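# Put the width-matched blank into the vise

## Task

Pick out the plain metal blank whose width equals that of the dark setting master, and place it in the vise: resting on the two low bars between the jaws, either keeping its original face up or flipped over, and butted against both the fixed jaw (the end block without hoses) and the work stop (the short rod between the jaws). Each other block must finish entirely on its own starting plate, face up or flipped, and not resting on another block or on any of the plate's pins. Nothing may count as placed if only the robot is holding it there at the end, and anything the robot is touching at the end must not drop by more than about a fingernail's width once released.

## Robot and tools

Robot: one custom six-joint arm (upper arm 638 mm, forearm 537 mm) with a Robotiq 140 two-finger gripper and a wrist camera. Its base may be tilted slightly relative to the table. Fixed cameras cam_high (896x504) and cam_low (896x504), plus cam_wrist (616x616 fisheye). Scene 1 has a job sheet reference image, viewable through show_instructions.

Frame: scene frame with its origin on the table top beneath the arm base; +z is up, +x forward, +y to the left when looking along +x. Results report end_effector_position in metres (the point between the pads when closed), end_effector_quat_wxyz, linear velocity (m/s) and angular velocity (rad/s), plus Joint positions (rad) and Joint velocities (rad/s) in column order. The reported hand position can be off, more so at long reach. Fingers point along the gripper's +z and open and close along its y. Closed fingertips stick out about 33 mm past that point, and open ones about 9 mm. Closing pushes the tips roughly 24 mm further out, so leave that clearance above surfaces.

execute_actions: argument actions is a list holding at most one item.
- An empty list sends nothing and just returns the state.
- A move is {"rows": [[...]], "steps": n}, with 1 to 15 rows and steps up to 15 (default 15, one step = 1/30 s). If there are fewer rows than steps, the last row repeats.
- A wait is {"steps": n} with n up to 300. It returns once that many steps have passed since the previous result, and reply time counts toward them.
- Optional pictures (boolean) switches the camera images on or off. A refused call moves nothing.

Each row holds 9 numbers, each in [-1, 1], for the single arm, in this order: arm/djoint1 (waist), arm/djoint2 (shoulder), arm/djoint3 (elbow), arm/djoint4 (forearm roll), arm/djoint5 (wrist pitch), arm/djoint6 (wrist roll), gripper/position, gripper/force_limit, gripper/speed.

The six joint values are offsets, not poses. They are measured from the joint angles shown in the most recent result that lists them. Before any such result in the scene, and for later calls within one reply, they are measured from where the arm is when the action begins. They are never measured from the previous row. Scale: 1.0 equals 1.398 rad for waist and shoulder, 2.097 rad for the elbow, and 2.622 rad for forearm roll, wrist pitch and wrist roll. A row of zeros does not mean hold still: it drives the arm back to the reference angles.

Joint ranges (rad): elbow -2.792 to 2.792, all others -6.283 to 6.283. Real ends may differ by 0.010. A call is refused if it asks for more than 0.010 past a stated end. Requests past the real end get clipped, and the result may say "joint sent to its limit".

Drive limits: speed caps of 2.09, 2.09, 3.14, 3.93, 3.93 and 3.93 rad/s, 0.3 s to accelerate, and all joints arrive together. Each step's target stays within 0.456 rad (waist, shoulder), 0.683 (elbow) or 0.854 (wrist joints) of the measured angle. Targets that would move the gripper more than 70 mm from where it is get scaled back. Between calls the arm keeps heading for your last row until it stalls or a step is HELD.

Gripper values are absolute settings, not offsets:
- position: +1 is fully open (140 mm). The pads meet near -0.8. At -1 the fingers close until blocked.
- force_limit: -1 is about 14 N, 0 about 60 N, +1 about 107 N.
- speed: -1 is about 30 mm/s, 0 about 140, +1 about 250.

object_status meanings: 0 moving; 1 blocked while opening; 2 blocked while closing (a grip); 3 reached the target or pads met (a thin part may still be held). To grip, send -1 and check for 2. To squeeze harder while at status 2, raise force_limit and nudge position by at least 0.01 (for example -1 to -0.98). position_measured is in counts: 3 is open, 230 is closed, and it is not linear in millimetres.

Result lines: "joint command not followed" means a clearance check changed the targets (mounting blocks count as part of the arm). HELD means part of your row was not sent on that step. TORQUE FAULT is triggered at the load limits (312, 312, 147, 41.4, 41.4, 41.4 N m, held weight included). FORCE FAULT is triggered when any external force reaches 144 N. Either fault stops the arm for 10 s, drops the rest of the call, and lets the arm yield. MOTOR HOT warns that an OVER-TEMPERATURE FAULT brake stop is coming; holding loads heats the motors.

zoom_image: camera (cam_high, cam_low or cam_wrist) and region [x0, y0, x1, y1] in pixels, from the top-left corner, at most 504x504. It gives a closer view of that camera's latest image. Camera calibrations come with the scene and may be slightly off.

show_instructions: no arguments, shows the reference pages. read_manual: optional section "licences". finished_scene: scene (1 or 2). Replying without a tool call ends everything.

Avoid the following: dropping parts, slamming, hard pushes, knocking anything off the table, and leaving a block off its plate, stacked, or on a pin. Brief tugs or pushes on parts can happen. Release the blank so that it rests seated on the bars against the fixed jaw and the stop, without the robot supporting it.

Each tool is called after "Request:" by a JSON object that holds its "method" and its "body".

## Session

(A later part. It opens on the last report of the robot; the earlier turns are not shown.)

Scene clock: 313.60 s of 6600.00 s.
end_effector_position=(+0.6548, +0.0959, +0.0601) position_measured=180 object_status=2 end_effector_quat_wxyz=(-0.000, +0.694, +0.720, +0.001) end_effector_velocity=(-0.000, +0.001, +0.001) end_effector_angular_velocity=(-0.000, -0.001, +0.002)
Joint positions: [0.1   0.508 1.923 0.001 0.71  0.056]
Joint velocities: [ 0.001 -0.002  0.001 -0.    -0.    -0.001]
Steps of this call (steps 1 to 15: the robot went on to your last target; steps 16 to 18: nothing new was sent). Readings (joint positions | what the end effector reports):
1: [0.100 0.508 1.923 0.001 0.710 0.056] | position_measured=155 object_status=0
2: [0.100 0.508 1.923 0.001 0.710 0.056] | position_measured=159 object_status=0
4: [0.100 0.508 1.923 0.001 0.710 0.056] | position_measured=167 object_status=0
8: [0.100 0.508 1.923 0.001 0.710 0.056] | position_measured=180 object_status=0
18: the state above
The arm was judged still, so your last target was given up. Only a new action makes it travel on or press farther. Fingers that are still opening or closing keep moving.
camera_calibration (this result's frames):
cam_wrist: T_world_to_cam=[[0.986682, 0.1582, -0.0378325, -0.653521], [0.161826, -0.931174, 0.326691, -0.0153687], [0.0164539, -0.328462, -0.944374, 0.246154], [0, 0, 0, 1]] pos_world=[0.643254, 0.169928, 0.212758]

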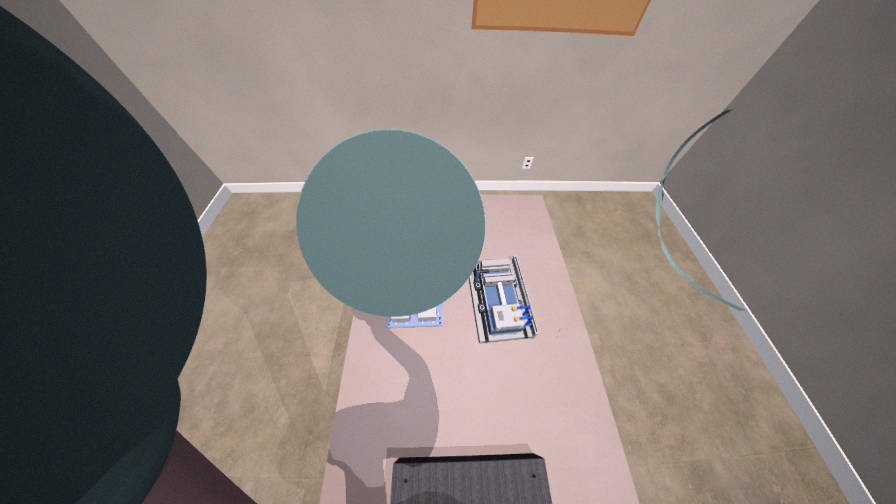

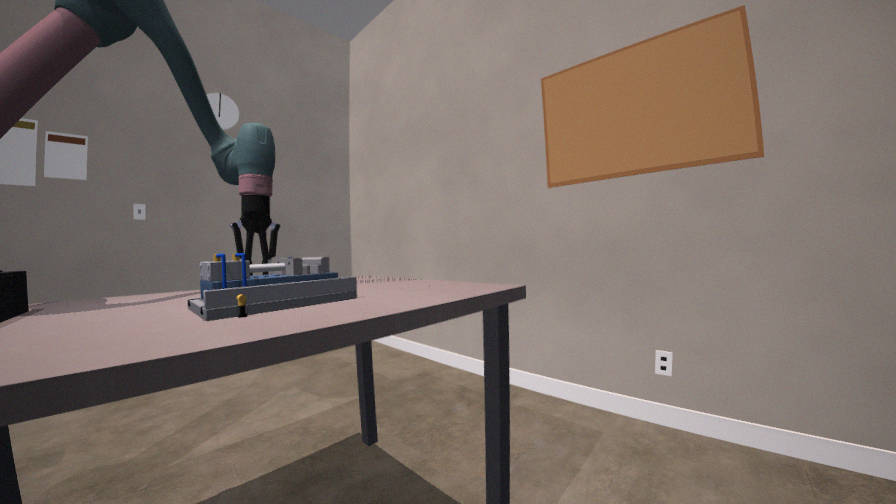

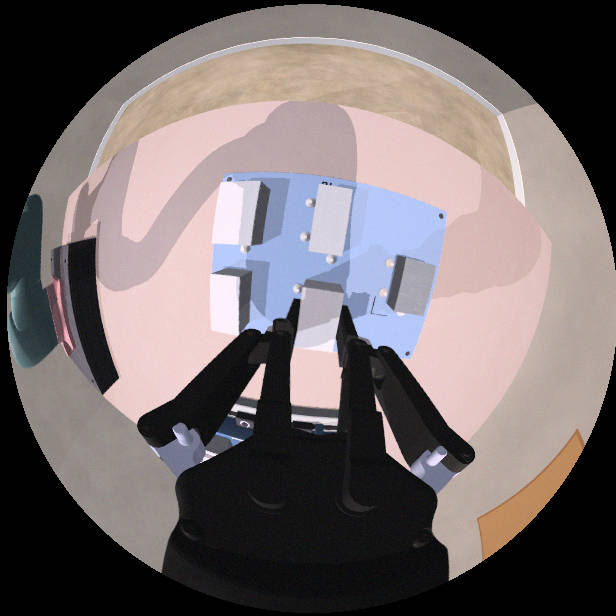

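Request:
{"method": "execute_actions", "body": {"actions": [{"rows": [[0,0,0,0,0,0,-0.98,0.6,-0.6],[0,0,0,0,0,0,-0.98,0.6,-0.6],[0,0,0,0,0,0,-0.98,0.6,-0.6],[0,0,0,0,0,0,-0.98,0.6,-0.6],[0,-0.003,-0.00073,0,0.00219,0,-0.98,0.6,-0.6],[0,-0.00895,-0.00223,0,0.00657,0,-0.98,0.6,-0.6],[0,-0.01772,-0.00461,0,0.01316,0,-0.98,0.6,-0.6],[0,-0.02915,-0.00802,0,0.02199,0,-0.98,0.6,-0.6],[0,-0.04209,-0.01234,0,0.03234,0,-0.98,0.6,-0.6],[0,-0.0546,-0.01702,0,0.04276,0,-0.98,0.6,-0.6],[0,-0.06668,-0.02206,0,0.05323,0,-0.98,0.6,-0.6],[-0.00514,-0.0761,-0.02774,0,0.06279,-0.00311,-0.98,0.6,-0.6],[-0.01543,-0.08221,-0.03352,0,0.07065,-0.00933,-0.98,0.6,-0.6],[-0.03086,-0.08596,-0.03967,0,0.07756,-0.01865,-0.98,0.6,-0.6],[-0.2572,-0.05942,-0.0869,0,0.10118,-0.15544,-0.98,0.6,-0.6]], "steps": 15}], "pictures": false}}

Request:
{"method": "execute_actions", "body": {"actions": [{"steps": 30}]}}

Scene clock: 373.23 s of 6600.00 s.
end_effector_position=(+0.6587, +0.0887, +0.1548) position_measured=182 object_status=2 end_effector_quat_wxyz=(+0.000, +0.693, +0.720, +0.001) end_effector_velocity=(+0.086, -0.234, +0.309) end_effector_angular_velocity=(+0.002, -0.030, +0.053)
Joint positions: [0.088 0.401 1.861 0.001 0.878 0.043]
Joint velocities: [-0.362 -0.266 -0.321 -0.     0.558 -0.414]
Steps of this call (steps 1 to 90: nothing new was sent; then 56.13 s passed at rest; steps 91 to 105: all 15 steps of this action). Readings (joint positions | what the end effector reports):
91: [0.100 0.508 1.923 0.001 0.710 0.056] | position_measured=180 object_status=0
92: [0.100 0.508 1.923 0.001 0.710 0.056] | position_measured=182 object_status=0
94: [0.100 0.508 1.923 0.001 0.710 0.056] | position_measured=182 object_status=0
98: [0.100 0.495 1.919 0.001 0.728 0.056] | position_measured=182 object_status=0
105: the state above

Scene clock: 374.23 s of 6600.00 s.
end_effector_position=(+0.6922, -0.1530, +0.1899) position_measured=182 object_status=2 end_effector_quat_wxyz=(+0.000, +0.677, +0.736, +0.001) end_effector_velocity=(+0.001, -0.001, +0.001) end_effector_angular_velocity=(-0.001, -0.002, -0.001)
Joint positions: [-0.26   0.425  1.741  0.001  0.975 -0.351]
Joint velocities: [-0.002 -0.001 -0.001  0.     0.    -0.   ]
Steps of this call (steps 1 to 30: the robot went on to your last target). Readings (joint positions | what the end effector reports):
1: [0.072 0.395 1.851 0.001 0.893 0.025] | position_measured=182 object_status=2
2: [0.048 0.395 1.844 0.001 0.897 -0.002] | position_measured=182 object_status=2
4: [-0.001 0.402 1.829 0.001 0.903 -0.058] | position_measured=182 object_status=2
8: [-0.095 0.410 1.797 0.001 0.930 -0.164] | position_measured=182 object_status=2
30: the state above
camera_calibration (this result's frames):
cam_wrist: T_world_to_cam=[[0.977958, 0.205391, -0.0375777, -0.632878], [0.206255, -0.922257, 0.326957, -0.325106], [0.0324976, -0.327501, -0.944292, 0.275442], [0, 0, 0, 1]] pos_world=[0.677032, -0.0796368, 0.342611]

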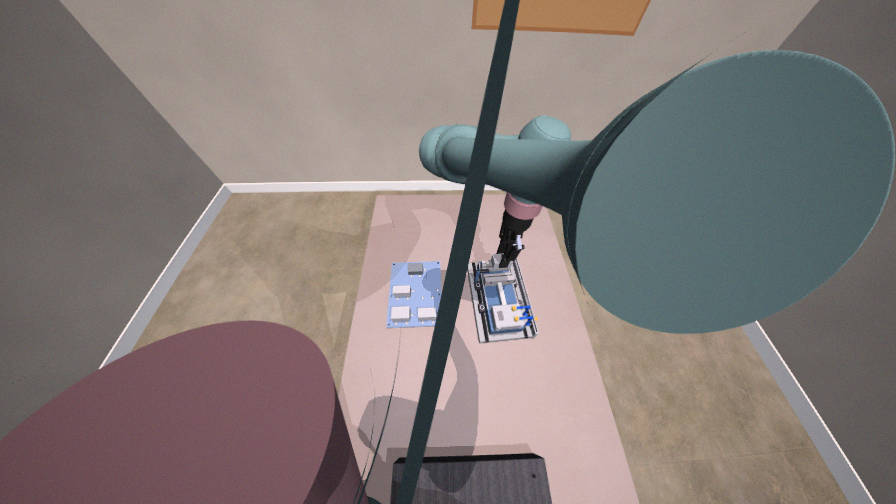

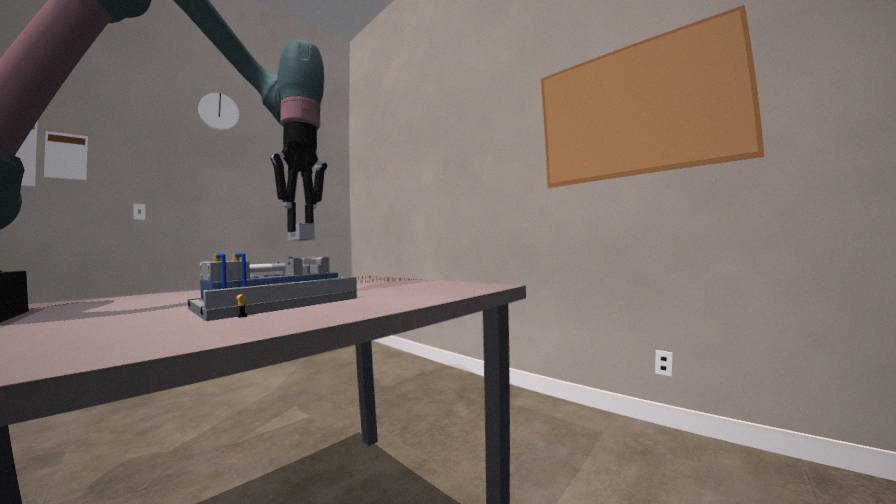

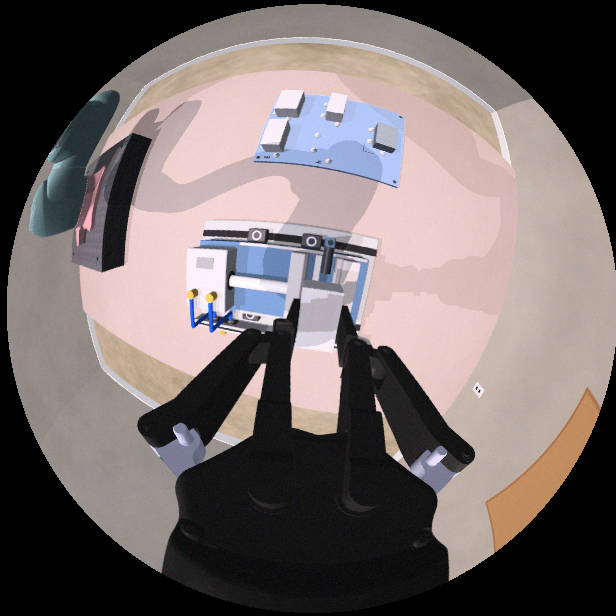

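Request:
{"method": "zoom_image", "body": {"camera": "cam_wrist", "region": [280, 230, 370, 320]}}

Region (280, 230, 370, 320) of cam_wrist's 616x616 image, scaled by 5.600, with more detail than that image has.

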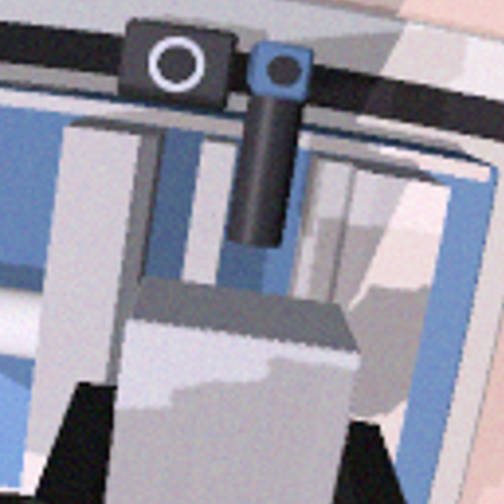

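Request:
{"method": "execute_actions", "body": {"actions": [{"rows": [[-0.00015,0.0015,0.00067,0,-0.00133,-0.00008,-0.98,0.6,-0.6],[-0.0004,0.004,0.0018,0,-0.00356,-0.00021,-0.98,0.6,-0.6],[-0.00075,0.00746,0.00336,0,-0.00667,-0.0004,-0.98,0.6,-0.6],[-0.00113,0.01119,0.00504,0,-0.01,-0.0006,-0.98,0.6,-0.6],[-0.0015,0.01492,0.00672,0,-0.01333,-0.0008,-0.98,0.6,-0.6],[-0.00185,0.0184,0.00829,0,-0.01644,-0.00099,-0.98,0.6,-0.6],[-0.00215,0.02138,0.00964,0,-0.01911,-0.00115,-0.98,0.6,-0.6],[-0.00235,0.02337,0.01054,0,-0.02089,-0.00125,-0.98,0.6,-0.6],[-0.00245,0.02437,0.01098,0,-0.02178,-0.00131,-0.98,0.6,-0.6],[-0.0025,0.024864,0.011208,0,-0.022221,-0.001334,-0.98,0.6,-0.6]], "steps": 15}]}}

Request:
{"method": "zoom_image", "body": {"camera": "cam_wrist", "region": [280, 230, 370, 320]}}

Scene clock: 458.10 s of 6600.00 s.
end_effector_position=(+0.6934, -0.1559, +0.1552) position_measured=182 object_status=2 end_effector_quat_wxyz=(+0.000, +0.677, +0.736, +0.001) end_effector_velocity=(-0.001, -0.001, -0.001) end_effector_angular_velocity=(+0.000, +0.001, -0.000)
Joint positions: [-0.264  0.459  1.764  0.001  0.917 -0.355]
Joint velocities: [-0.001  0.001  0.001 -0.    -0.001 -0.001]
Steps of this call (steps 1 to 15: the robot went on to your last target; steps 16 to 90: nothing new was sent; then 80.37 s passed at rest; steps 91 to 105: all 15 steps of this action). Readings (joint positions | what the end effector reports):
91: [-0.260 0.425 1.741 0.001 0.975 -0.351] | position_measured=182 object_status=2
92: [-0.260 0.425 1.741 0.001 0.974 -0.351] | position_measured=182 object_status=2
94: [-0.261 0.431 1.745 0.001 0.964 -0.352] | position_measured=182 object_status=2
98: [-0.263 0.450 1.758 0.001 0.933 -0.354] | position_measured=182 object_status=2
105: the state above
camera_calibration (this result's frames):
cam_wrist: T_world_to_cam=[[0.977975, 0.205332, -0.0374633, -0.634821], [0.206161, -0.922264, 0.326996, -0.316583], [0.0325916, -0.327517, -0.944283, 0.241544], [0, 0, 0, 1]] pos_world=[0.678234, -0.0825141, 0.307825]

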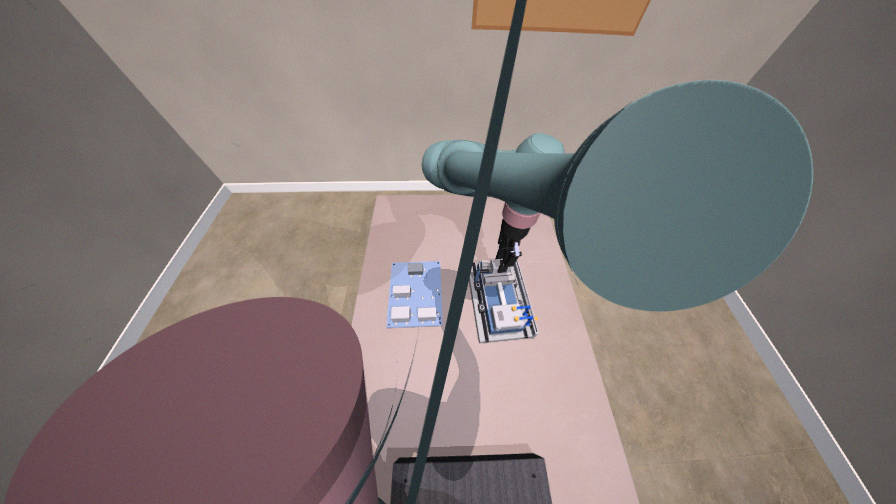

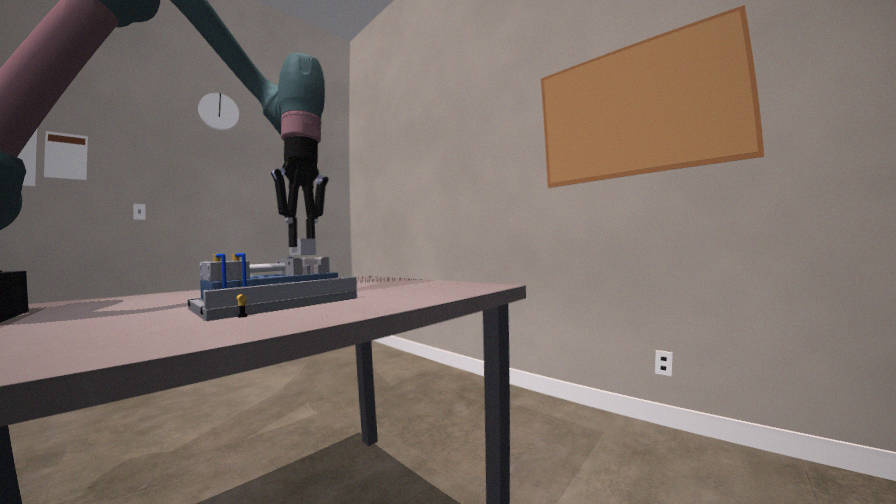

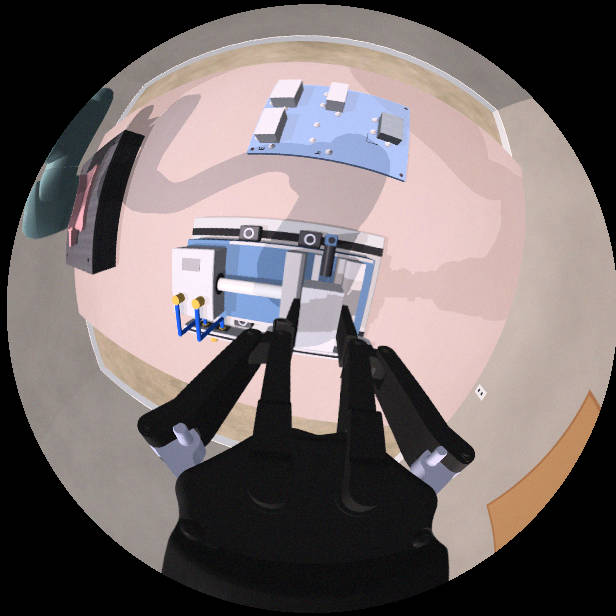

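Region (280, 230, 370, 320) of cam_wrist's 616x616 image, scaled by 5.600, with more detail than that image has.

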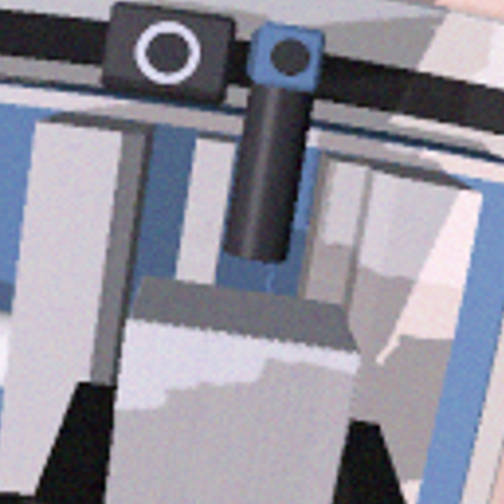

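Request:
{"method": "zoom_image", "body": {"camera": "cam_wrist", "region": [296, 250, 356, 300]}}

Region (296, 250, 356, 300) of cam_wrist's 616x616 image, scaled by 8.400, with more detail than that image has.

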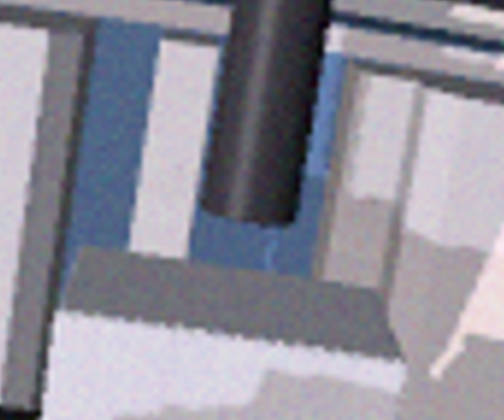

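Request:
{"method": "execute_actions", "body": {"actions": [{"rows": [[0,0.000925,0.000436,0,-0.000842,0,-0.98,0.6,-0.6],[0,0.002621,0.001234,0,-0.002384,0,-0.98,0.6,-0.6],[0,0.004933,0.002324,0,-0.004488,0,-0.98,0.6,-0.6],[0,0.007708,0.003631,0,-0.007013,0,-0.98,0.6,-0.6],[0,0.010328,0.004865,0,-0.009397,0,-0.98,0.6,-0.6],[0,0.01264,0.005954,0,-0.011501,0,-0.98,0.6,-0.6],[0,0.014182,0.00668,0,-0.012904,0,-0.98,0.6,-0.6],[0,0.015107,0.007116,0,-0.013745,0,-0.98,0.6,-0.6],[0,0.015415,0.007261,0,-0.014026,0,-0.98,0.6,-0.6],[0.000512,0.015581,0.007071,0,-0.013963,0.000273,-0.98,0.6,-0.6],[0.001196,0.015803,0.006818,0,-0.013879,0.000638,-0.98,0.6,-0.6],[0.00205,0.01608,0.006502,0,-0.013773,0.001093,-0.98,0.6,-0.6],[0.002733,0.016302,0.006249,0,-0.013689,0.001458,-0.98,0.6,-0.6],[0.003245,0.016469,0.006059,0,-0.013626,0.001731,-0.98,0.6,-0.6],[0.003416,0.016524,0.005996,0,-0.013605,0.001822,-0.98,0.6,-0.6]], "steps": 15}], "pictures": false}}

Request:
{"method": "execute_actions", "body": {"actions": [{"steps": 10}]}}

Request:
{"method": "zoom_image", "body": {"camera": "cam_wrist", "region": [296, 250, 356, 300]}}

Scene clock: 525.67 s of 6600.00 s.
end_effector_position=(+0.6947, -0.1535, +0.1333) position_measured=182 object_status=2 end_effector_quat_wxyz=(+0.000, +0.677, +0.736, +0.001) end_effector_velocity=(+0.010, +0.012, +0.001) end_effector_angular_velocity=(+0.000, +0.001, -0.002)
Joint positions: [-0.26   0.482  1.778  0.001  0.881 -0.351]
Joint velocities: [ 0.021  0.008 -0.016  0.     0.009  0.022]
Steps of this call (steps 1 to 15: the robot went on to your last target; steps 16 to 90: nothing new was sent; then 64.07 s passed at rest; steps 91 to 105: all 15 steps of this action). Readings (joint positions | what the end effector reports):
91: [-0.264 0.459 1.765 0.001 0.917 -0.355] | position_measured=182 object_status=2
92: [-0.264 0.460 1.765 0.001 0.916 -0.355] | position_measured=182 object_status=2
94: [-0.264 0.464 1.768 0.001 0.909 -0.355] | position_measured=182 object_status=2
98: [-0.264 0.477 1.777 0.001 0.887 -0.355] | position_measured=182 object_status=2
105: the state above

Scene clock: 526.00 s of 6600.00 s.
end_effector_position=(+0.6953, -0.1529, +0.1335) position_measured=182 object_status=2 end_effector_quat_wxyz=(+0.000, +0.677, +0.736, +0.001) end_effector_velocity=(+0.001, +0.000, +0.001) end_effector_angular_velocity=(-0.000, -0.002, +0.000)
Joint positions: [-0.259  0.482  1.777  0.001  0.881 -0.35 ]
Joint velocities: [ 0.001  0.    -0.002 -0.    -0.     0.   ]
Steps of this call (steps 1 to 10: the robot went on to your last target). Readings (joint positions | what the end effector reports):
1: [-0.259 0.482 1.778 0.001 0.881 -0.350] | position_measured=182 object_status=2
2: [-0.259 0.482 1.777 0.001 0.881 -0.350] | position_measured=182 object_status=2
4: [-0.259 0.482 1.777 0.001 0.881 -0.350] | position_measured=182 object_status=2
8: [-0.259 0.482 1.777 0.001 0.881 -0.350] | position_measured=182 object_status=2
10: the state above
camera_calibration (this result's frames):
cam_wrist: T_world_to_cam=[[0.977971, 0.205341, -0.0375109, -0.638103], [0.206184, -0.922246, 0.327034, -0.307154], [0.0325591, -0.327564, -0.944268, 0.22198], [0, 0, 0, 1]] pos_world=[0.68015, -0.0795308, 0.286122]

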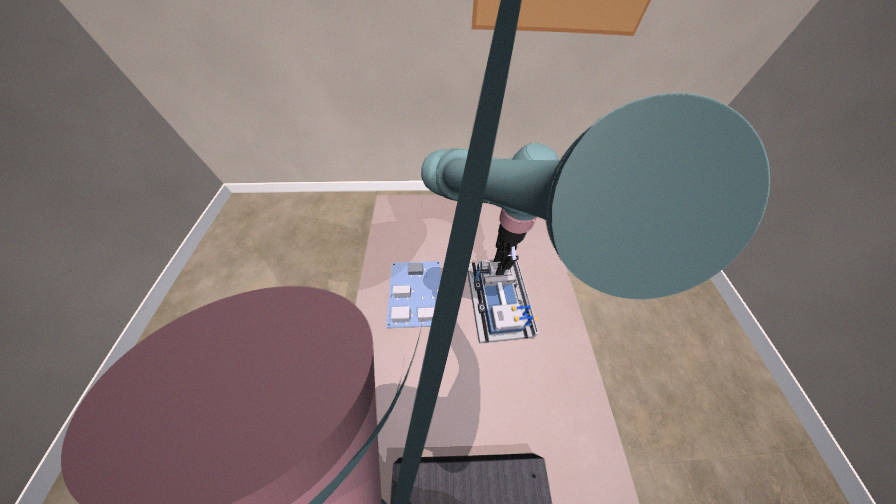

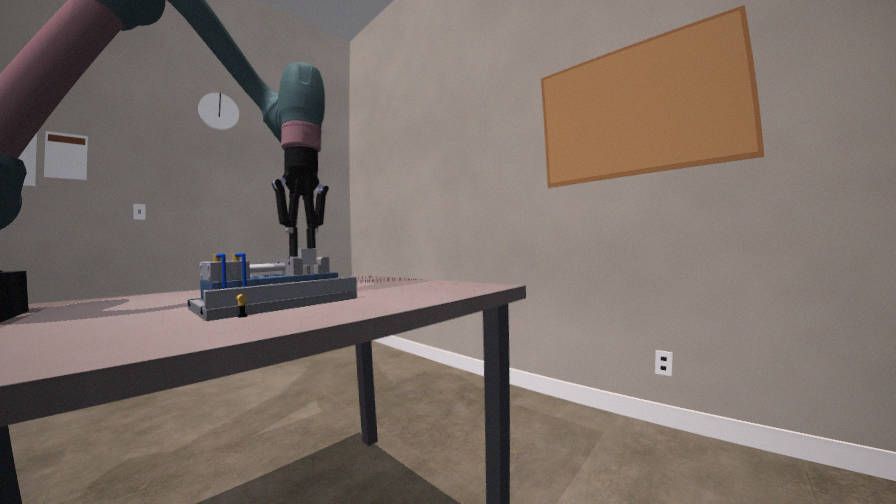

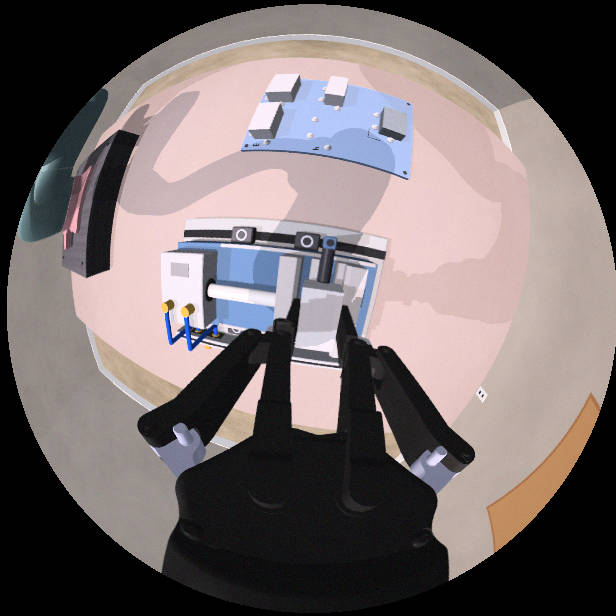

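Region (296, 250, 356, 300) of cam_wrist's 616x616 image, scaled by 8.400, with more detail than that image has.

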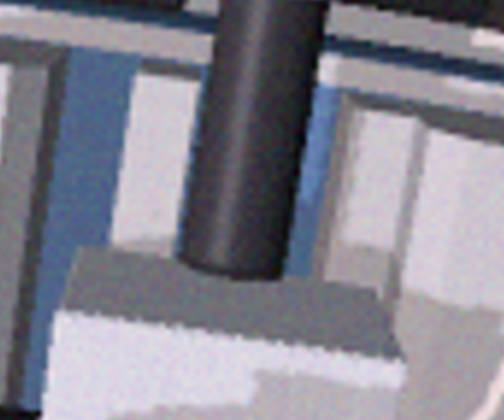

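Request:
{"method": "execute_actions", "body": {"actions": [{"rows": [[0.000119,0.000287,-0.000327,0,0.000109,0.000064,-0.98,0.6,-0.6],[0.000238,0.000574,-0.000655,0,0.000218,0.000127,-0.98,0.6,-0.6],[0.000357,0.000861,-0.000982,0,0.000326,0.000191,-0.98,0.6,-0.6],[0.000476,0.001148,-0.00131,0,0.000435,0.000254,-0.98,0.6,-0.6],[0.000595,0.001435,-0.001637,0,0.000544,0.000318,-0.98,0.6,-0.6],[0.000897,0.00135,-0.001539,0,0.000512,0.000479,-0.98,0.6,-0.6],[0.0012,0.001264,-0.001442,0,0.000479,0.00064,-0.98,0.6,-0.6],[0.001502,0.001179,-0.001344,0,0.000447,0.000802,-0.98,0.6,-0.6],[0.001805,0.001093,-0.001247,0,0.000414,0.000963,-0.98,0.6,-0.6],[0.002107,0.001008,-0.001149,0,0.000382,0.001124,-0.98,0.6,-0.6]], "steps": 15}], "pictures": false}}

Request:
{"method": "execute_actions", "body": {"actions": [{"steps": 6}]}}

Request:
{"method": "zoom_image", "body": {"camera": "cam_wrist", "region": [296, 250, 356, 300]}}

Scene clock: 548.23 s of 6600.00 s.
end_effector_position=(+0.6969, -0.1512, +0.1334) position_measured=182 object_status=2 end_effector_quat_wxyz=(+0.000, +0.677, +0.736, +0.001) end_effector_velocity=(-0.001, +0.001, +0.000) end_effector_angular_velocity=(-0.000, -0.001, +0.001)
Joint positions: [-0.256  0.484  1.774  0.001  0.882 -0.347]
Joint velocities: [ 0.001 -0.001  0.002  0.    -0.002 -0.   ]
Steps of this call (steps 1 to 15: the robot went on to your last target; steps 16 to 90: nothing new was sent; then 18.73 s passed at rest; steps 91 to 105: all 15 steps of this action). Readings (joint positions | what the end effector reports):
91: [-0.259 0.482 1.777 0.001 0.881 -0.350] | position_measured=182 object_status=2
92: [-0.259 0.483 1.777 0.001 0.881 -0.350] | position_measured=182 object_status=2
94: [-0.258 0.483 1.776 0.001 0.882 -0.349] | position_measured=182 object_status=2
98: [-0.257 0.484 1.774 0.001 0.883 -0.348] | position_measured=182 object_status=2
105: the state above

Scene clock: 548.43 s of 6600.00 s.
end_effector_position=(+0.6969, -0.1512, +0.1335) position_measured=182 object_status=2 end_effector_quat_wxyz=(+0.000, +0.677, +0.736, +0.001) end_effector_velocity=(+0.000, +0.001, +0.000) end_effector_angular_velocity=(-0.000, -0.000, +0.001)
Joint positions: [-0.256  0.484  1.775  0.001  0.882 -0.347]
Joint velocities: [ 0.001 -0.001 -0.    -0.     0.     0.001]
Steps of this call (steps 1 to 6: the robot went on to your last target). Readings (joint positions | what the end effector reports):
1: [-0.256 0.484 1.775 0.001 0.882 -0.347] | position_measured=182 object_status=2
2: [-0.256 0.484 1.775 0.001 0.882 -0.347] | position_measured=182 object_status=2
4: [-0.256 0.484 1.775 0.001 0.882 -0.347] | position_measured=182 object_status=2
6: the state above
camera_calibration (this result's frames):
cam_wrist: T_world_to_cam=[[0.977976, 0.205329, -0.0374636, -0.640016], [0.206158, -0.922254, 0.327028, -0.305841], [0.0325975, -0.327549, -0.944272, 0.222483], [0, 0, 0, 1]] pos_world=[0.68172, -0.0777748, 0.286126]

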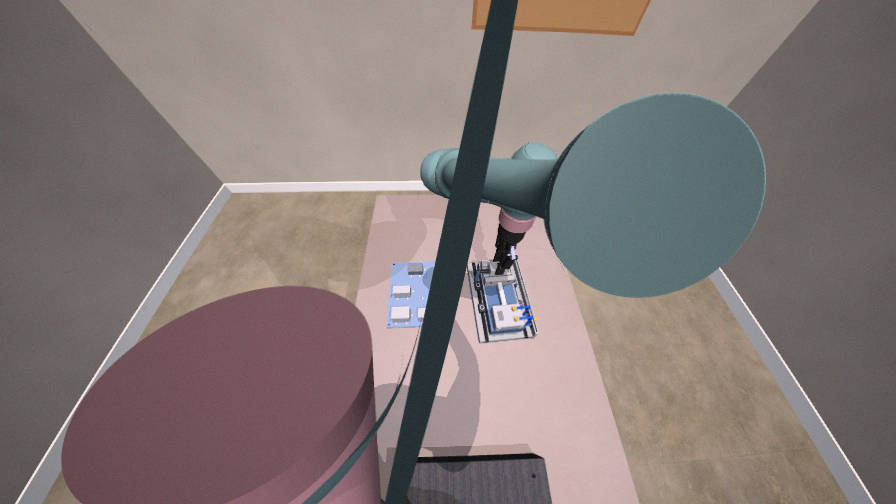

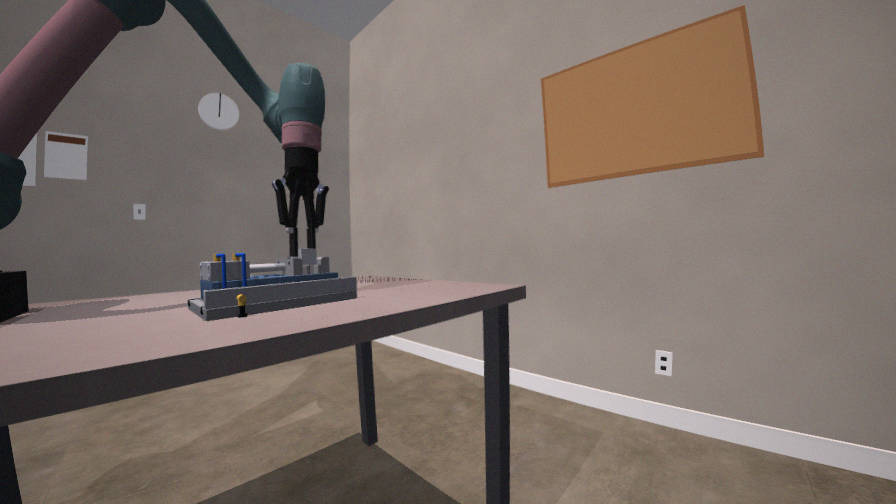

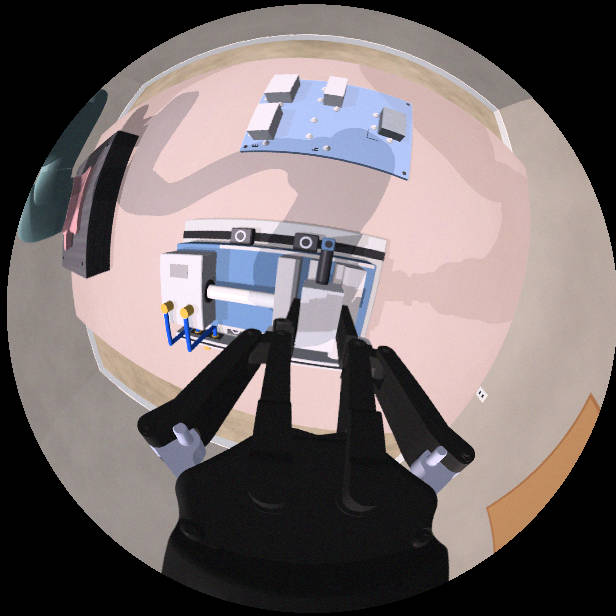

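Region (296, 250, 356, 300) of cam_wrist's 616x616 image, scaled by 8.400, with more detail than that image has.

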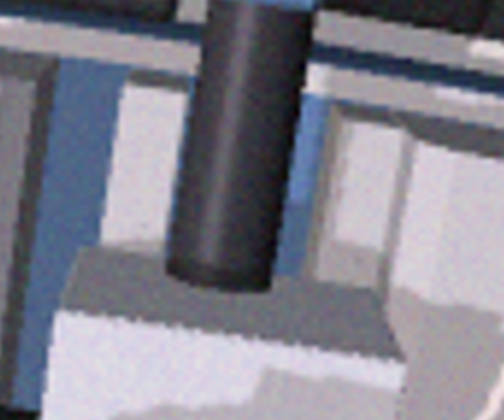

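Request:
{"method": "zoom_image", "body": {"camera": "cam_low", "region": [280, 235, 340, 285]}}

Region (280, 235, 340, 285) of cam_low's 896x504 image, scaled by 8.400, with more detail than that image has.

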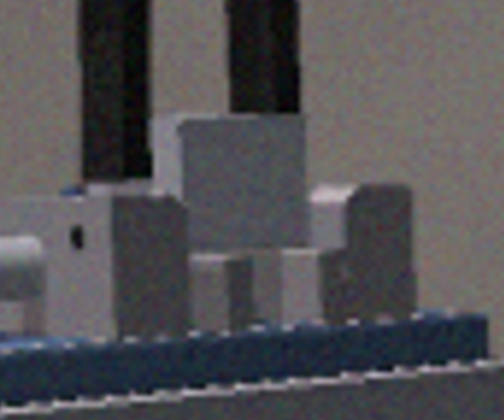

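Request:
{"method": "execute_actions", "body": {"actions": [{"rows": [[0,0.00019,0.000083,0,-0.000167,0,-0.98,0.6,-0.6],[0,0.00038,0.000166,0,-0.000334,0,-0.98,0.6,-0.6],[0,0.00057,0.000249,0,-0.0005,0,-0.98,0.6,-0.6],[0,0.00076,0.000332,0,-0.000669,0,-0.98,0.6,-0.6],[0,0.000946,0.000415,0,-0.000836,0,-0.98,0.6,-0.6],[0,0.000946,0.000415,0,-0.000836,0,-0.98,0.6,-0.6],[0,0.000946,0.000415,0,-0.000836,0,-0.98,0.6,-0.6],[0,0.000946,0.000415,0,-0.000836,0,-0.98,0.6,-0.6],[0,0.000946,0.000415,0,-0.000836,0,-0.2,0.6,-0.6]], "steps": 15}], "pictures": false}}

Request:
{"method": "execute_actions", "body": {"actions": [{"rows": [[0,0,0,0,0,0,-0.2,0.6,-0.6],[0,-0.001,-0.0005,0,0.00093,0,-0.2,0.6,-0.6],[0,-0.0033,-0.0016,0,0.00304,0,-0.2,0.6,-0.6],[0,-0.0066,-0.0032,0,0.0061,0,-0.2,0.6,-0.6],[0,-0.0108,-0.0053,0,0.01,0,-0.2,0.6,-0.6],[0,-0.0155,-0.0077,0,0.0144,0,-0.2,0.6,-0.6],[0,-0.0202,-0.0101,0,0.01885,0,-0.2,0.6,-0.6],[0,-0.0246,-0.0124,0,0.02303,0,-0.2,0.6,-0.6],[0,-0.0282,-0.0143,0,0.02647,0,-0.2,0.6,-0.6],[0,-0.0308,-0.0157,0,0.02898,0,-0.2,0.6,-0.6],[0,-0.0323,-0.0165,0,0.03042,0,-0.2,0.6,-0.6],[0,-0.0329,-0.01674,0,0.03093,0,-0.2,0.6,-0.6]], "steps": 15}]}}

Request:
{"method": "zoom_image", "body": {"camera": "cam_wrist", "region": [280, 240, 370, 340]}}

Scene clock: 593.27 s of 6600.00 s.
end_effector_position=(+0.6969, -0.1512, +0.1321) position_measured=160 object_status=0 end_effector_quat_wxyz=(+0.000, +0.677, +0.736, +0.001) end_effector_velocity=(-0.002, +0.001, +0.000) end_effector_angular_velocity=(+0.002, +0.006, +0.000)
Joint positions: [-0.256  0.485  1.775  0.001  0.88  -0.347]
Joint velocities: [ 0.    -0.001  0.001  0.     0.005 -0.   ]
Steps of this call (steps 1 to 15: the robot went on to your last target; steps 16 to 90: nothing new was sent; then 41.33 s passed at rest; steps 91 to 105: all 15 steps of this action). Readings (joint positions | what the end effector reports):
91: [-0.256 0.484 1.775 0.001 0.882 -0.347] | position_measured=182 object_status=2
92: [-0.256 0.484 1.775 0.001 0.882 -0.347] | position_measured=182 object_status=2
94: [-0.256 0.484 1.775 0.001 0.882 -0.347] | position_measured=182 object_status=2
98: [-0.256 0.485 1.775 0.001 0.880 -0.347] | position_measured=182 object_status=2
105: the state above

Scene clock: 593.77 s of 6600.00 s.
end_effector_position=(+0.6969, -0.1512, +0.1796) position_measured=154 object_status=3 end_effector_quat_wxyz=(+0.000, +0.677, +0.736, +0.001) end_effector_velocity=(-0.001, +0.001, +0.002) end_effector_angular_velocity=(+0.001, +0.005, +0.002)
Joint positions: [-0.256  0.439  1.741  0.001  0.961 -0.347]
Joint velocities: [ 0.001 -0.    -0.003  0.     0.009 -0.   ]
Steps of this call (steps 1 to 15: all 15 steps of this action). Readings (joint positions | what the end effector reports):
1: [-0.256 0.485 1.775 0.001 0.880 -0.347] | position_measured=157 object_status=0
2: [-0.256 0.485 1.775 0.001 0.880 -0.347] | position_measured=154 object_status=0
4: [-0.256 0.483 1.774 0.001 0.884 -0.347] | position_measured=154 object_status=0
8: [-0.256 0.464 1.760 0.001 0.917 -0.347] | position_measured=154 object_status=3
15: the state above
camera_calibration (this result's frames):
cam_wrist: T_world_to_cam=[[0.977964, 0.20539, -0.037439, -0.638343], [0.206207, -0.922243, 0.327028, -0.321006], [0.0326405, -0.327542, -0.944273, 0.266017], [0, 0, 0, 1]] pos_world=[0.681787, -0.077804, 0.332272]

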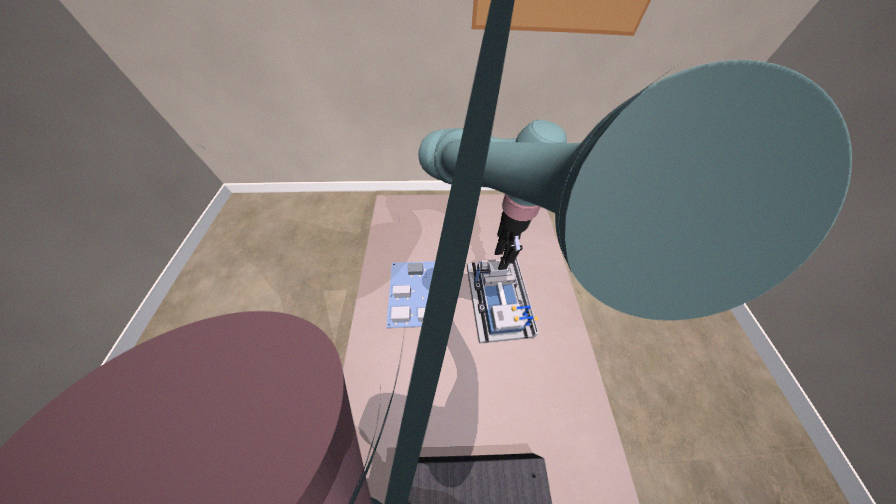

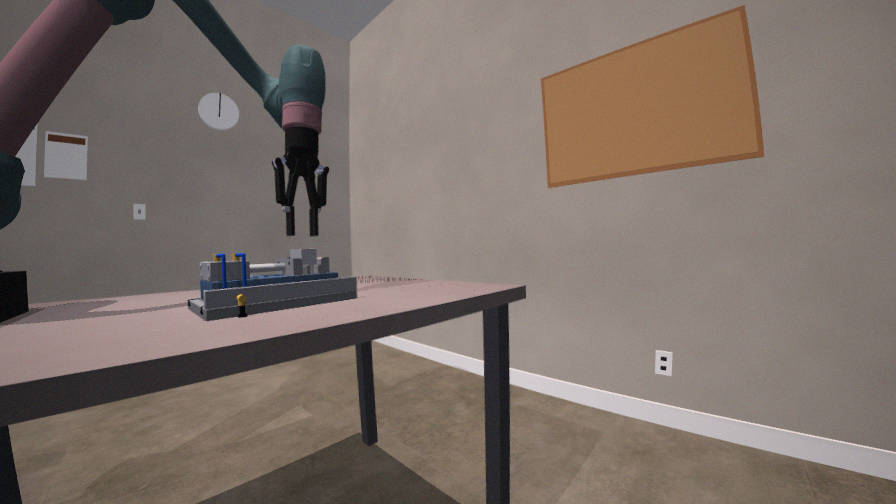

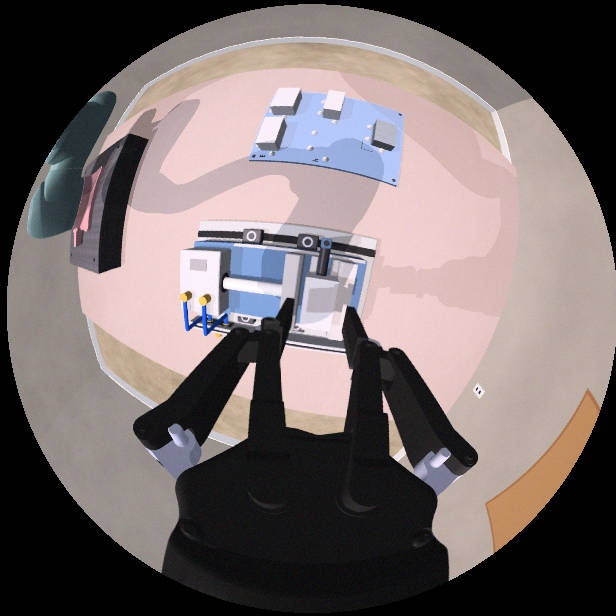

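Region (280, 240, 370, 340) of cam_wrist's 616x616 image, scaled by 5.040, with more detail than that image has; it fills the left 454 columns of this view, and the rest is white.

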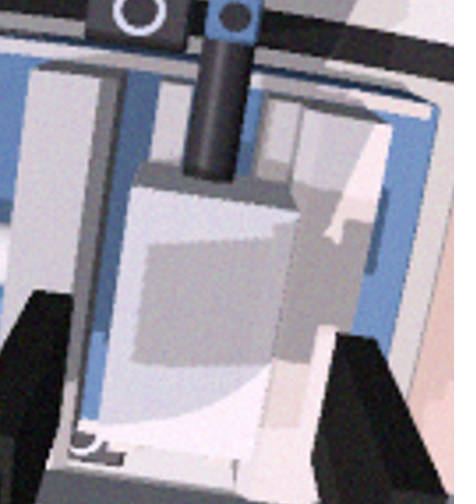

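Request:
{"method": "zoom_image", "body": {"camera": "cam_low", "region": [280, 235, 340, 285]}}

Request:
{"method": "zoom_image", "body": {"camera": "cam_wrist", "region": [240, 75, 415, 195]}}

Request:
{"method": "zoom_image", "body": {"camera": "cam_wrist", "region": [300, 255, 348, 295]}}

Region (280, 235, 340, 285) of cam_low's 896x504 image, scaled by 8.400, with more detail than that image has.

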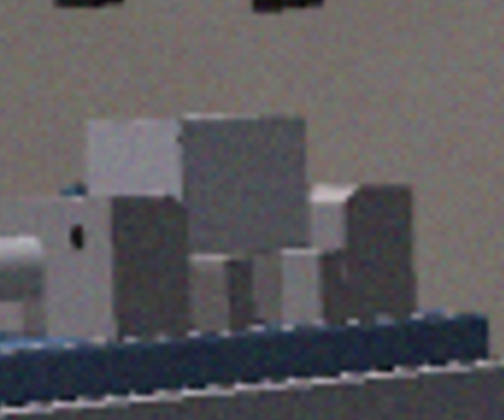

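Region (240, 75, 415, 195) of cam_wrist's 616x616 image, scaled by 2.880, with more detail than that image has; it fills the top 346 rows of this view, and the rest is white.

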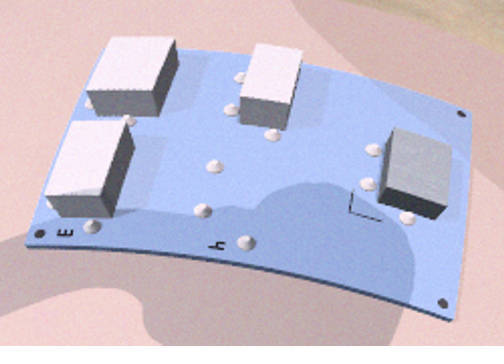

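Region (300, 255, 348, 295) of cam_wrist's 616x616 image, scaled by 10.500, with more detail than that image has.

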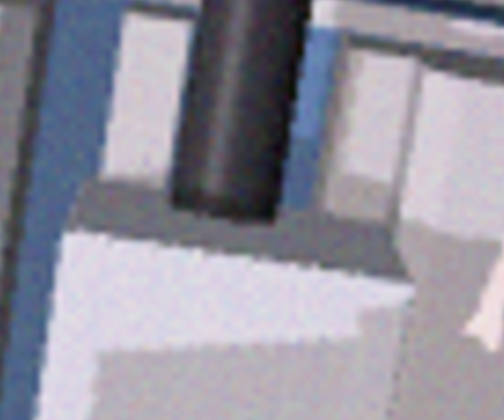

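Request:
{"method": "finished_scene", "body": {"scene": 2}}

The scene is finished: the task was done.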